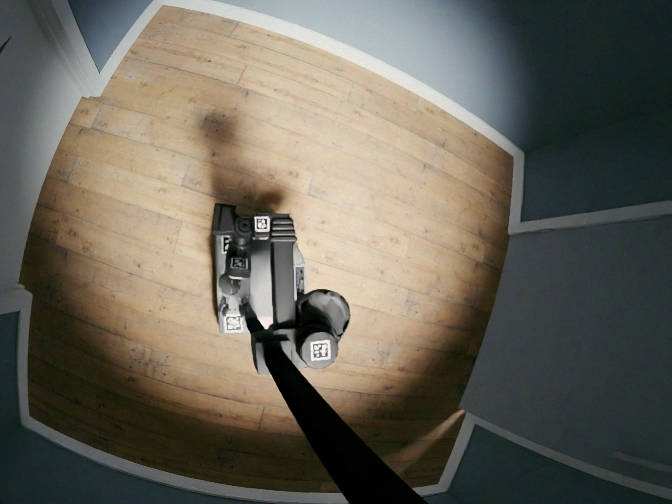

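Left leg at about (1.35, 0.28). Angle slightly right.

>>> execute_actions:
  actions:
    - {"r2":{"base":{"rotate_rad":-0.12}}}
  cameras: []

>>> execute_actions:
  actions:
    - {"r2":{"base":{"translate_m":1.0}}}
  cameras: []

>>> execute_actions:
  actions:
    - {"r2":{"base":{"translate_m":0.17},"joints":{"lift_m":0.72}}}
  cameras: ["r2_nav_camera","r2_wrist_camera"]

Scene clock: 191.20 s.
r1.base_odometry: x=-4.453 y=-3.958 heading=-1.890 (m, m, rad; r1's odometry frame)
r1.turned_by_wheels: +0.000 (rad since the last result)
r1.turned_by_imu: +0.000 (rad since the last result)
r1.base_tilt: forward=+0.9 right=+1.3 (deg)
r1.lidar_m: 1.66 1.97 1.82 1.84 1.62 1.49 1.51 1.89 2.31 2.34 1.78 1.64
r1.head_depth_mm: 1444 1651 1538 1388 1291 1158 1089 / 1530 1693 1530 1395 1311 1159 1095 / 1591 1718 1535 1400 - - 1098 / 1685 1722 1549 1398 1318 - 1099 / 1783 1727 1547 1406 1297 - 1097 / 1852 1718 1550 1415 1291 1196 1097 / 1900 1737 1563 1406 1285 1189 1099
r1.base_status: not commanded
r1.joint_positions: lift_m=+0.330 arm_m=+0.002 wrist_yaw_rad=+3.001 wrist_pitch_rad=-0.596 wrist_roll_rad=-0.007 gripper_m=+0.037 head_pan_rad=-3.136 head_tilt_rad=-1.191
r1.joint_status: not commanded
r1.motor_effort: left_wheel=+0(1) right_wheel=-2(2) lift_m=+41(41) arm_m=+1(0) wrist_yaw_rad=-1(1) wrist_pitch_rad=+7(7) wrist_roll_rad=+0(1) gripper_m=-1(0) head_pan_rad=-1(2) head_tilt_rad=-5(5) (%)
r1.hand_pose: x=+0.0065 y=+0.0497 z=+0.3049 quat_wxyz=(+0.254, +0.686, +0.161, +0.662) (m; r1's base frame)
r1.wrist_depth_mm: - - - - - - - / 879 - 869 868 884 870 878 / 709 703 719 712 719 711 723 / 607 614 610 612 612 618 616 / 536 531 - 542 542 538 532 / 477 - - - 488 471 473 / - - - - 425 424 422
r2.base_odometry: x=+2.453 y=+5.392 heading=+2.737 (m, m, rad; r2's odometry frame)
r2.turned_by_wheels: -0.120 (rad since the last result)
r2.turned_by_imu: -0.121 (rad since the last result)
r2.base_tilt: forward=-1.6 right=+3.3 (deg)
r2.lidar_m: 1.85 1.74 1.22 1.16 1.26 1.57 2.45 2.52 2.09 1.99 2.04 2.04
r2.head_depth_mm: 1675 299 307 1315 1234 1173 1106 / 1668 1540 314 1303 1252 1179 1098 / 1665 1524 312 1322 1255 1207 - / 1670 1545 1435 1337 1255 1207 - / 1680 1541 1446 1345 1258 1213 1102 / 1675 1562 1442 1355 1257 1194 1110 / 1679 1574 1456 1358 1267 1197 1142
r2.base_status: done
r2.joint_positions: lift_m=+0.900 arm_m=+0.003 wrist_yaw_rad=+1.798 wrist_pitch_rad=-0.027 wrist_roll_rad=-0.007 gripper_m=+0.115 head_pan_rad=-0.007 head_tilt_rad=-1.186
r2.joint_status: not commanded
r2.on_its_own: gripper_m is held at +0.114, not at your +0.090, by its stall guard, which is not easing now
r2.motor_effort: left_wheel=+2(5) right_wheel=-4(8) lift_m=+50(50) arm_m=-4(4) wrist_yaw_rad=+1(2) wrist_pitch_rad=+9(9) wrist_roll_rad=+0(0) gripper_m=-22(22) head_pan_rad=+3(3) head_tilt_rad=-7(7) (%)
r2.hand_pose: x=+0.2276 y=-0.0905 z=+1.0075 quat_wxyz=(+0.449, +0.558, -0.431, +0.549) (m; r2's base frame)
r2.wrist_depth_mm: - - - - - - - / - - - - - - - / - - - 124 - - - / - - - 154 - - - / - 123 142 128 158 - - / - 136 166 144 161 - - / - - 158 133 162 - -
r3.base_odometry: x=-1.279 y=-3.791 heading=-1.889 (m, m, rad; r3's odometry frame)
r3.turned_by_wheels: +0.000 (rad since the last result)
r3.turned_by_imu: +0.001 (rad since the last result)
r3.base_tilt: forward=+0.1 right=+0.1 (deg)
r3.lidar_m: 0.89 1.01 0.92 0.92 1.09 1.37 1.38 1.32 1.16 1.17 1.01 0.93
r3.head_depth_mm: 1403 1636 1527 1398 1299 1185 1120 / 1457 1637 1507 1396 1312 1179 1127 / 1506 1657 1512 1387 - - 1122 / 1552 1656 1506 1384 - - 1112 / 1599 1663 1497 1377 1288 - 1117 / 1667 1640 1497 1382 1277 - 1106 / 1695 1647 1496 1378 1278 1191 1106
r3.base_status: not commanded
r3.joint_positions: lift_m=+0.330 arm_m=-0.003 wrist_yaw_rad=+3.046 wrist_pitch_rad=-0.490 wrist_roll_rad=+0.000 gripper_m=+0.037 head_pan_rad=-3.137 head_tilt_rad=-1.191
r3.joint_status: not commanded
r3.on_its_own: wrist_yaw_rad is held at +3.047, not at your +3.000, by its stall guard, which is not easing now
r3.motor_effort: left_wheel=+1(0) right_wheel=-1(1) lift_m=+33(33) arm_m=-2(1) wrist_yaw_rad=+1(1) wrist_pitch_rad=+8(8) wrist_roll_rad=+0(0) gripper_m=+0(0) head_pan_rad=-1(0) head_tilt_rad=-5(5) (%)
r3.hand_pose: x=-0.0007 y=+0.0714 z=+0.3268 quat_wxyz=(+0.204, +0.693, +0.139, +0.677) (m; r3's base frame)
r3.wrist_depth_mm: - - 919 873 829 813 773 / - - - 989 918 889 828 / 890 923 920 950 941 920 881 / 712 729 729 742 748 752 757 / 590 607 - 613 611 615 635 / 509 511 - 533 531 526 528 / 454 - - - 448 460 467
pictures: none
No camera images: the call's "cameras" was empty. Leave "cameras" out to get every camera's image.

Scene clock: 202.17 s.
r1.base_odometry: x=-4.453 y=-3.958 heading=-1.890 (m, m, rad; r1's odometry frame)
r1.turned_by_wheels: +0.000 (rad since the last result)
r1.turned_by_imu: -0.002 (rad since the last result)
r1.base_tilt: forward=+1.1 right=+1.3 (deg)
r1.lidar_m: 1.66 1.97 1.82 1.84 1.62 1.50 1.51 1.89 2.31 2.34 1.78 1.64
r1.head_depth_mm: 1442 1663 1537 1398 1290 1158 1091 / 1518 1688 1537 1398 1305 1152 1096 / 1602 1704 1535 1390 - - 1093 / 1681 1716 1545 1408 1321 - 1100 / 1782 1731 1548 1405 1296 - 1100 / 1843 1730 1560 1406 1295 1198 1094 / 1901 1750 1554 1408 1296 1191 1103
r1.base_status: not commanded
r1.joint_positions: lift_m=+0.330 arm_m=+0.002 wrist_yaw_rad=+3.001 wrist_pitch_rad=-0.596 wrist_roll_rad=-0.007 gripper_m=+0.037 head_pan_rad=-3.136 head_tilt_rad=-1.191
r1.joint_status: not commanded
r1.motor_effort: left_wheel=+0(0) right_wheel=-2(2) lift_m=+41(41) arm_m=+0(0) wrist_yaw_rad=-1(0) wrist_pitch_rad=+7(7) wrist_roll_rad=+0(0) gripper_m=+0(0) head_pan_rad=-2(1) head_tilt_rad=-5(5) (%)
r1.hand_pose: x=+0.0065 y=+0.0497 z=+0.3049 quat_wxyz=(+0.254, +0.686, +0.161, +0.662) (m; r1's base frame)
r1.wrist_depth_mm: - - - - - - - / 850 - 880 878 886 884 870 / 709 713 725 717 715 714 710 / 609 620 611 614 617 613 605 / 528 534 - 548 540 528 527 / 479 - - - 479 471 473 / - - - - 419 421 424
r2.base_odometry: x=+1.533 y=+5.786 heading=+2.737 (m, m, rad; r2's odometry frame)
r2.turned_by_wheels: +0.000 (rad since the last result)
r2.turned_by_imu: +0.004 (rad since the last result)
r2.base_tilt: forward=-1.6 right=+3.3 (deg)
r2.lidar_m: 1.31 0.90 1.27 1.21 1.24 1.74 3.45 2.89 2.04 1.94 1.95 1.17
r2.head_depth_mm: 1419 300 308 1313 1239 1179 1098 / 1457 1527 314 1301 1248 1177 1101 / 1435 1541 311 1327 1249 1208 - / 1444 1540 1443 1341 1262 1202 - / 1452 1559 1424 1345 1263 1206 1104 / 1440 1542 1428 1350 1262 1187 1106 / 1453 1247 1436 1344 1274 1192 1142
r2.base_status: done
r2.joint_positions: lift_m=+0.900 arm_m=+0.003 wrist_yaw_rad=+1.798 wrist_pitch_rad=-0.027 wrist_roll_rad=-0.007 gripper_m=+0.115 head_pan_rad=-0.007 head_tilt_rad=-1.186
r2.joint_status: not commanded
r2.on_its_own: gripper_m is held at +0.114, not at your +0.090, by its stall guard, which is not easing now
r2.motor_effort: left_wheel=+1(5) right_wheel=-3(5) lift_m=+49(49) arm_m=-4(4) wrist_yaw_rad=+1(1) wrist_pitch_rad=+9(9) wrist_roll_rad=+0(0) gripper_m=-22(22) head_pan_rad=+2(3) head_tilt_rad=-7(7) (%)
r2.hand_pose: x=+0.2276 y=-0.0905 z=+1.0075 quat_wxyz=(+0.449, +0.558, -0.431, +0.549) (m; r2's base frame)
r2.wrist_depth_mm: - - - - - - - / - - - - - - - / - - - 124 - - - / 545 507 469 154 528 576 624 / - 123 142 128 158 406 419 / - 136 167 144 162 - - / - - 158 133 161 - -
r3.base_odometry: x=-1.279 y=-3.791 heading=-1.889 (m, m, rad; r3's odometry frame)
r3.turned_by_wheels: +0.000 (rad since the last result)
r3.turned_by_imu: +0.003 (rad since the last result)
r3.base_tilt: forward=+0.1 right=+0.1 (deg)
r3.lidar_m: 0.90 1.01 0.92 0.92 1.09 1.37 1.38 1.32 1.17 1.17 1.01 0.93
r3.head_depth_mm: 1415 1623 1510 1388 1310 1186 1126 / 1460 1638 1510 1394 1302 1179 1130 / 1493 1656 1502 1385 - - 1120 / 1559 1651 1505 1386 - - 1108 / 1612 1641 1503 1393 1298 - 1111 / 1670 1622 1493 1373 1287 - 1101 / 1707 1630 1501 1374 1272 1188 1105
r3.base_status: not commanded
r3.joint_positions: lift_m=+0.330 arm_m=-0.003 wrist_yaw_rad=+3.046 wrist_pitch_rad=-0.490 wrist_roll_rad=+0.000 gripper_m=+0.037 head_pan_rad=-3.137 head_tilt_rad=-1.191
r3.joint_status: not commanded
r3.on_its_own: wrist_yaw_rad is held at +3.047, not at your +3.000, by its stall guard, which is not easing now
r3.motor_effort: left_wheel=+1(0) right_wheel=-1(1) lift_m=+33(34) arm_m=-1(1) wrist_yaw_rad=+1(1) wrist_pitch_rad=+8(8) wrist_roll_rad=+0(0) gripper_m=+0(0) head_pan_rad=+0(2) head_tilt_rad=-5(5) (%)
r3.hand_pose: x=-0.0007 y=+0.0714 z=+0.3268 quat_wxyz=(+0.204, +0.693, +0.139, +0.677) (m; r3's base frame)
r3.wrist_depth_mm: - - 922 880 847 807 766 / - - - 959 928 874 836 / 896 896 934 925 940 916 872 / 715 719 716 741 742 761 755 / 591 598 - 616 620 639 629 / 505 522 - 539 536 523 534 / 455 - - - 449 457 460
pictures: none
No camera images: the call's "cameras" was empty. Leave "cameras" out to get every camera's image.

Scene clock: 205.20 s.
r1.base_odometry: x=-4.453 y=-3.958 heading=-1.890 (m, m, rad; r1's odometry frame)
r1.turned_by_wheels: +0.000 (rad since the last result)
r1.turned_by_imu: -0.001 (rad since the last result)
r1.base_tilt: forward=+1.0 right=+1.3 (deg)
r1.lidar_m: 1.65 1.97 1.81 1.84 1.62 1.49 1.51 1.89 2.31 2.34 1.78 1.64
r1.head_depth_mm: 1451 1662 1537 1393 1297 1161 1094 / 1521 1689 1544 1392 1300 1153 1090 / 1603 1719 1546 1400 - - 1099 / 1702 1719 1540 1406 1323 - 1100 / 1777 1736 1554 1409 1306 - 1101 / 1855 1721 1555 1406 1289 1195 1096 / 1874 1736 1553 1407 1286 1183 1103
r1.base_status: not commanded
r1.joint_positions: lift_m=+0.330 arm_m=+0.002 wrist_yaw_rad=+3.001 wrist_pitch_rad=-0.596 wrist_roll_rad=-0.007 gripper_m=+0.037 head_pan_rad=-3.136 head_tilt_rad=-1.191
r1.joint_status: not commanded
r1.motor_effort: left_wheel=+0(0) right_wheel=-2(2) lift_m=+41(41) arm_m=+0(0) wrist_yaw_rad=-1(1) wrist_pitch_rad=+7(7) wrist_roll_rad=+1(1) gripper_m=+0(1) head_pan_rad=-2(1) head_tilt_rad=-5(5) (%)
r1.hand_pose: x=+0.0065 y=+0.0497 z=+0.3049 quat_wxyz=(+0.254, +0.686, +0.161, +0.662) (m; r1's base frame)
r1.wrist_depth_mm: - - - - - - - / 876 - 884 871 881 877 885 / 715 711 720 721 728 724 715 / 610 616 614 612 613 606 612 / 534 534 - 547 550 532 532 / 477 - - - 478 470 473 / - - - - 421 424 427
r2.base_odometry: x=+1.377 y=+5.853 heading=+2.737 (m, m, rad; r2's odometry frame)
r2.turned_by_wheels: +0.000 (rad since the last result)
r2.turned_by_imu: +0.001 (rad since the last result)
r2.base_tilt: forward=-1.6 right=+3.2 (deg)
r2.lidar_m: 1.14 0.76 1.28 1.22 1.25 1.75 3.62 2.89 2.03 1.93 1.05 1.08
r2.head_depth_mm: 413 397 1416 490 1264 - 1106 / 415 397 1428 477 1263 1182 1100 / 417 398 1426 491 1248 1205 - / 420 400 1450 1341 1259 1215 - / 422 402 1438 1346 1257 1211 1100 / 423 399 1448 1343 1261 1191 1103 / 423 401 1308 1340 1268 1191 1149
r2.base_status: done
r2.joint_positions: lift_m=+0.720 arm_m=+0.003 wrist_yaw_rad=+1.798 wrist_pitch_rad=-0.028 wrist_roll_rad=-0.007 gripper_m=+0.115 head_pan_rad=-0.007 head_tilt_rad=-1.186
r2.joint_status: all done
r2.on_its_own: gripper_m is held at +0.114, not at your +0.090, by its stall guard, which is not easing now
r2.motor_effort: left_wheel=+0(5) right_wheel=-3(3) lift_m=+41(42) arm_m=-4(4) wrist_yaw_rad=+1(1) wrist_pitch_rad=+9(9) wrist_roll_rad=+0(0) gripper_m=-22(22) head_pan_rad=+2(3) head_tilt_rad=-7(8) (%)
r2.hand_pose: x=+0.2275 y=-0.0905 z=+0.8276 quat_wxyz=(+0.449, +0.558, -0.430, +0.549) (m; r2's base frame)
r2.wrist_depth_mm: 253 247 237 229 221 214 208 / - 574 561 526 431 360 307 / - - - 124 - 991 946 / - - - 154 - - 963 / - 123 142 128 158 - - / - 136 167 144 162 - - / - 445 158 133 161 - -
r3.base_odometry: x=-1.279 y=-3.791 heading=-1.889 (m, m, rad; r3's odometry frame)
r3.turned_by_wheels: +0.000 (rad since the last result)
r3.turned_by_imu: +0.001 (rad since the last result)
r3.base_tilt: forward=+0.2 right=+0.0 (deg)
r3.lidar_m: 0.90 1.01 0.92 0.92 1.09 1.37 1.38 1.32 1.17 1.17 1.01 0.93
r3.head_depth_mm: 1410 1620 1513 1395 1307 1182 1120 / 1449 1635 1501 1387 1296 1175 1122 / 1492 1661 1510 1382 - - 1121 / 1566 1643 1502 1382 - - 1117 / 1613 1648 1505 1373 1294 - 1103 / 1660 1647 1503 1384 1282 - 1109 / 1693 1641 1489 1376 1276 1190 1103
r3.base_status: not commanded
r3.joint_positions: lift_m=+0.330 arm_m=-0.003 wrist_yaw_rad=+3.046 wrist_pitch_rad=-0.490 wrist_roll_rad=+0.000 gripper_m=+0.037 head_pan_rad=-3.137 head_tilt_rad=-1.191
r3.joint_status: not commanded
r3.on_its_own: wrist_yaw_rad is held at +3.047, not at your +3.000, by its stall guard, which is not easing now
r3.motor_effort: left_wheel=+0(0) right_wheel=-1(1) lift_m=+33(34) arm_m=-2(1) wrist_yaw_rad=+1(1) wrist_pitch_rad=+8(8) wrist_roll_rad=+0(0) gripper_m=+1(0) head_pan_rad=-1(1) head_tilt_rad=-5(6) (%)
r3.hand_pose: x=-0.0007 y=+0.0714 z=+0.3268 quat_wxyz=(+0.204, +0.693, +0.139, +0.677) (m; r3's base frame)
r3.wrist_depth_mm: - - 922 880 848 804 777 / - - - 947 918 884 828 / 897 914 938 942 958 920 905 / 728 711 725 744 738 755 756 / 598 597 - 603 613 618 623 / 510 511 - 542 533 526 534 / 457 - - - 445 456 457
pictures: r2_nav_camera (sideways: a quarter turn counterclockwise sets it upright), r2_wrist_camera
camera_calibration (this result's frames):
r2_nav_camera: T_world_to_cam=[[0.916268, -0.035085, 0.399026, -0.48417], [-0.0419969, -0.999081, 0.0085901, 0.0425685], [0.398357, -0.0246287, -0.9169, 1.14828], [0, 0, 0, 1]] pos_world=[-0.0120086, 0.0538229, 1.24569]
r2_wrist_camera: T_world_to_cam=[[0.195545, -0.979107, 0.0557862, -0.185821], [-0.20118, -0.0957238, -0.974866, 0.871142], [0.959838, 0.179407, -0.215695, 0.140715], [0, 0, 0, 1]] pos_world=[0.0765291, -0.123795, 0.889964]
Images, in order (width x height): r2_nav_camera 672x504, r2_wrist_camera 644x364.

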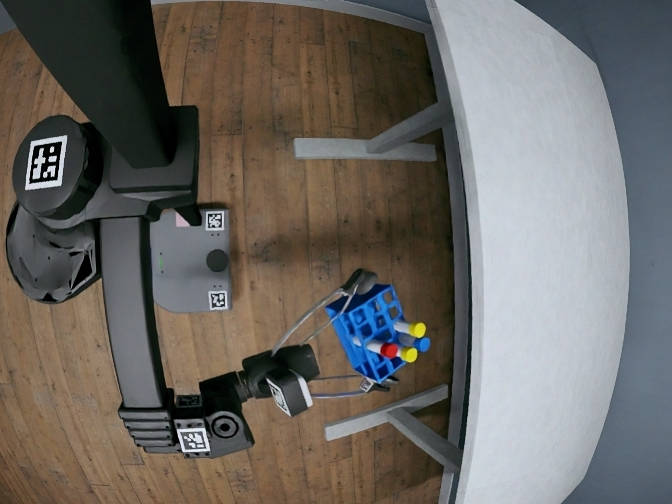

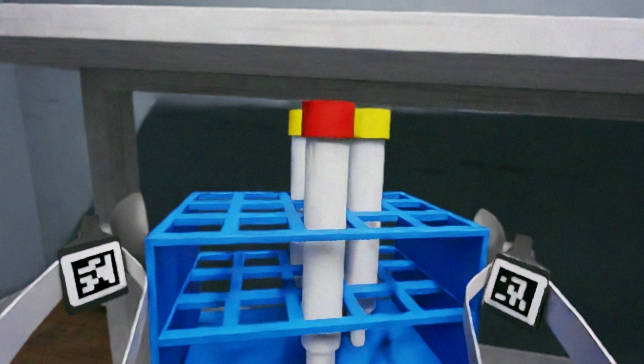

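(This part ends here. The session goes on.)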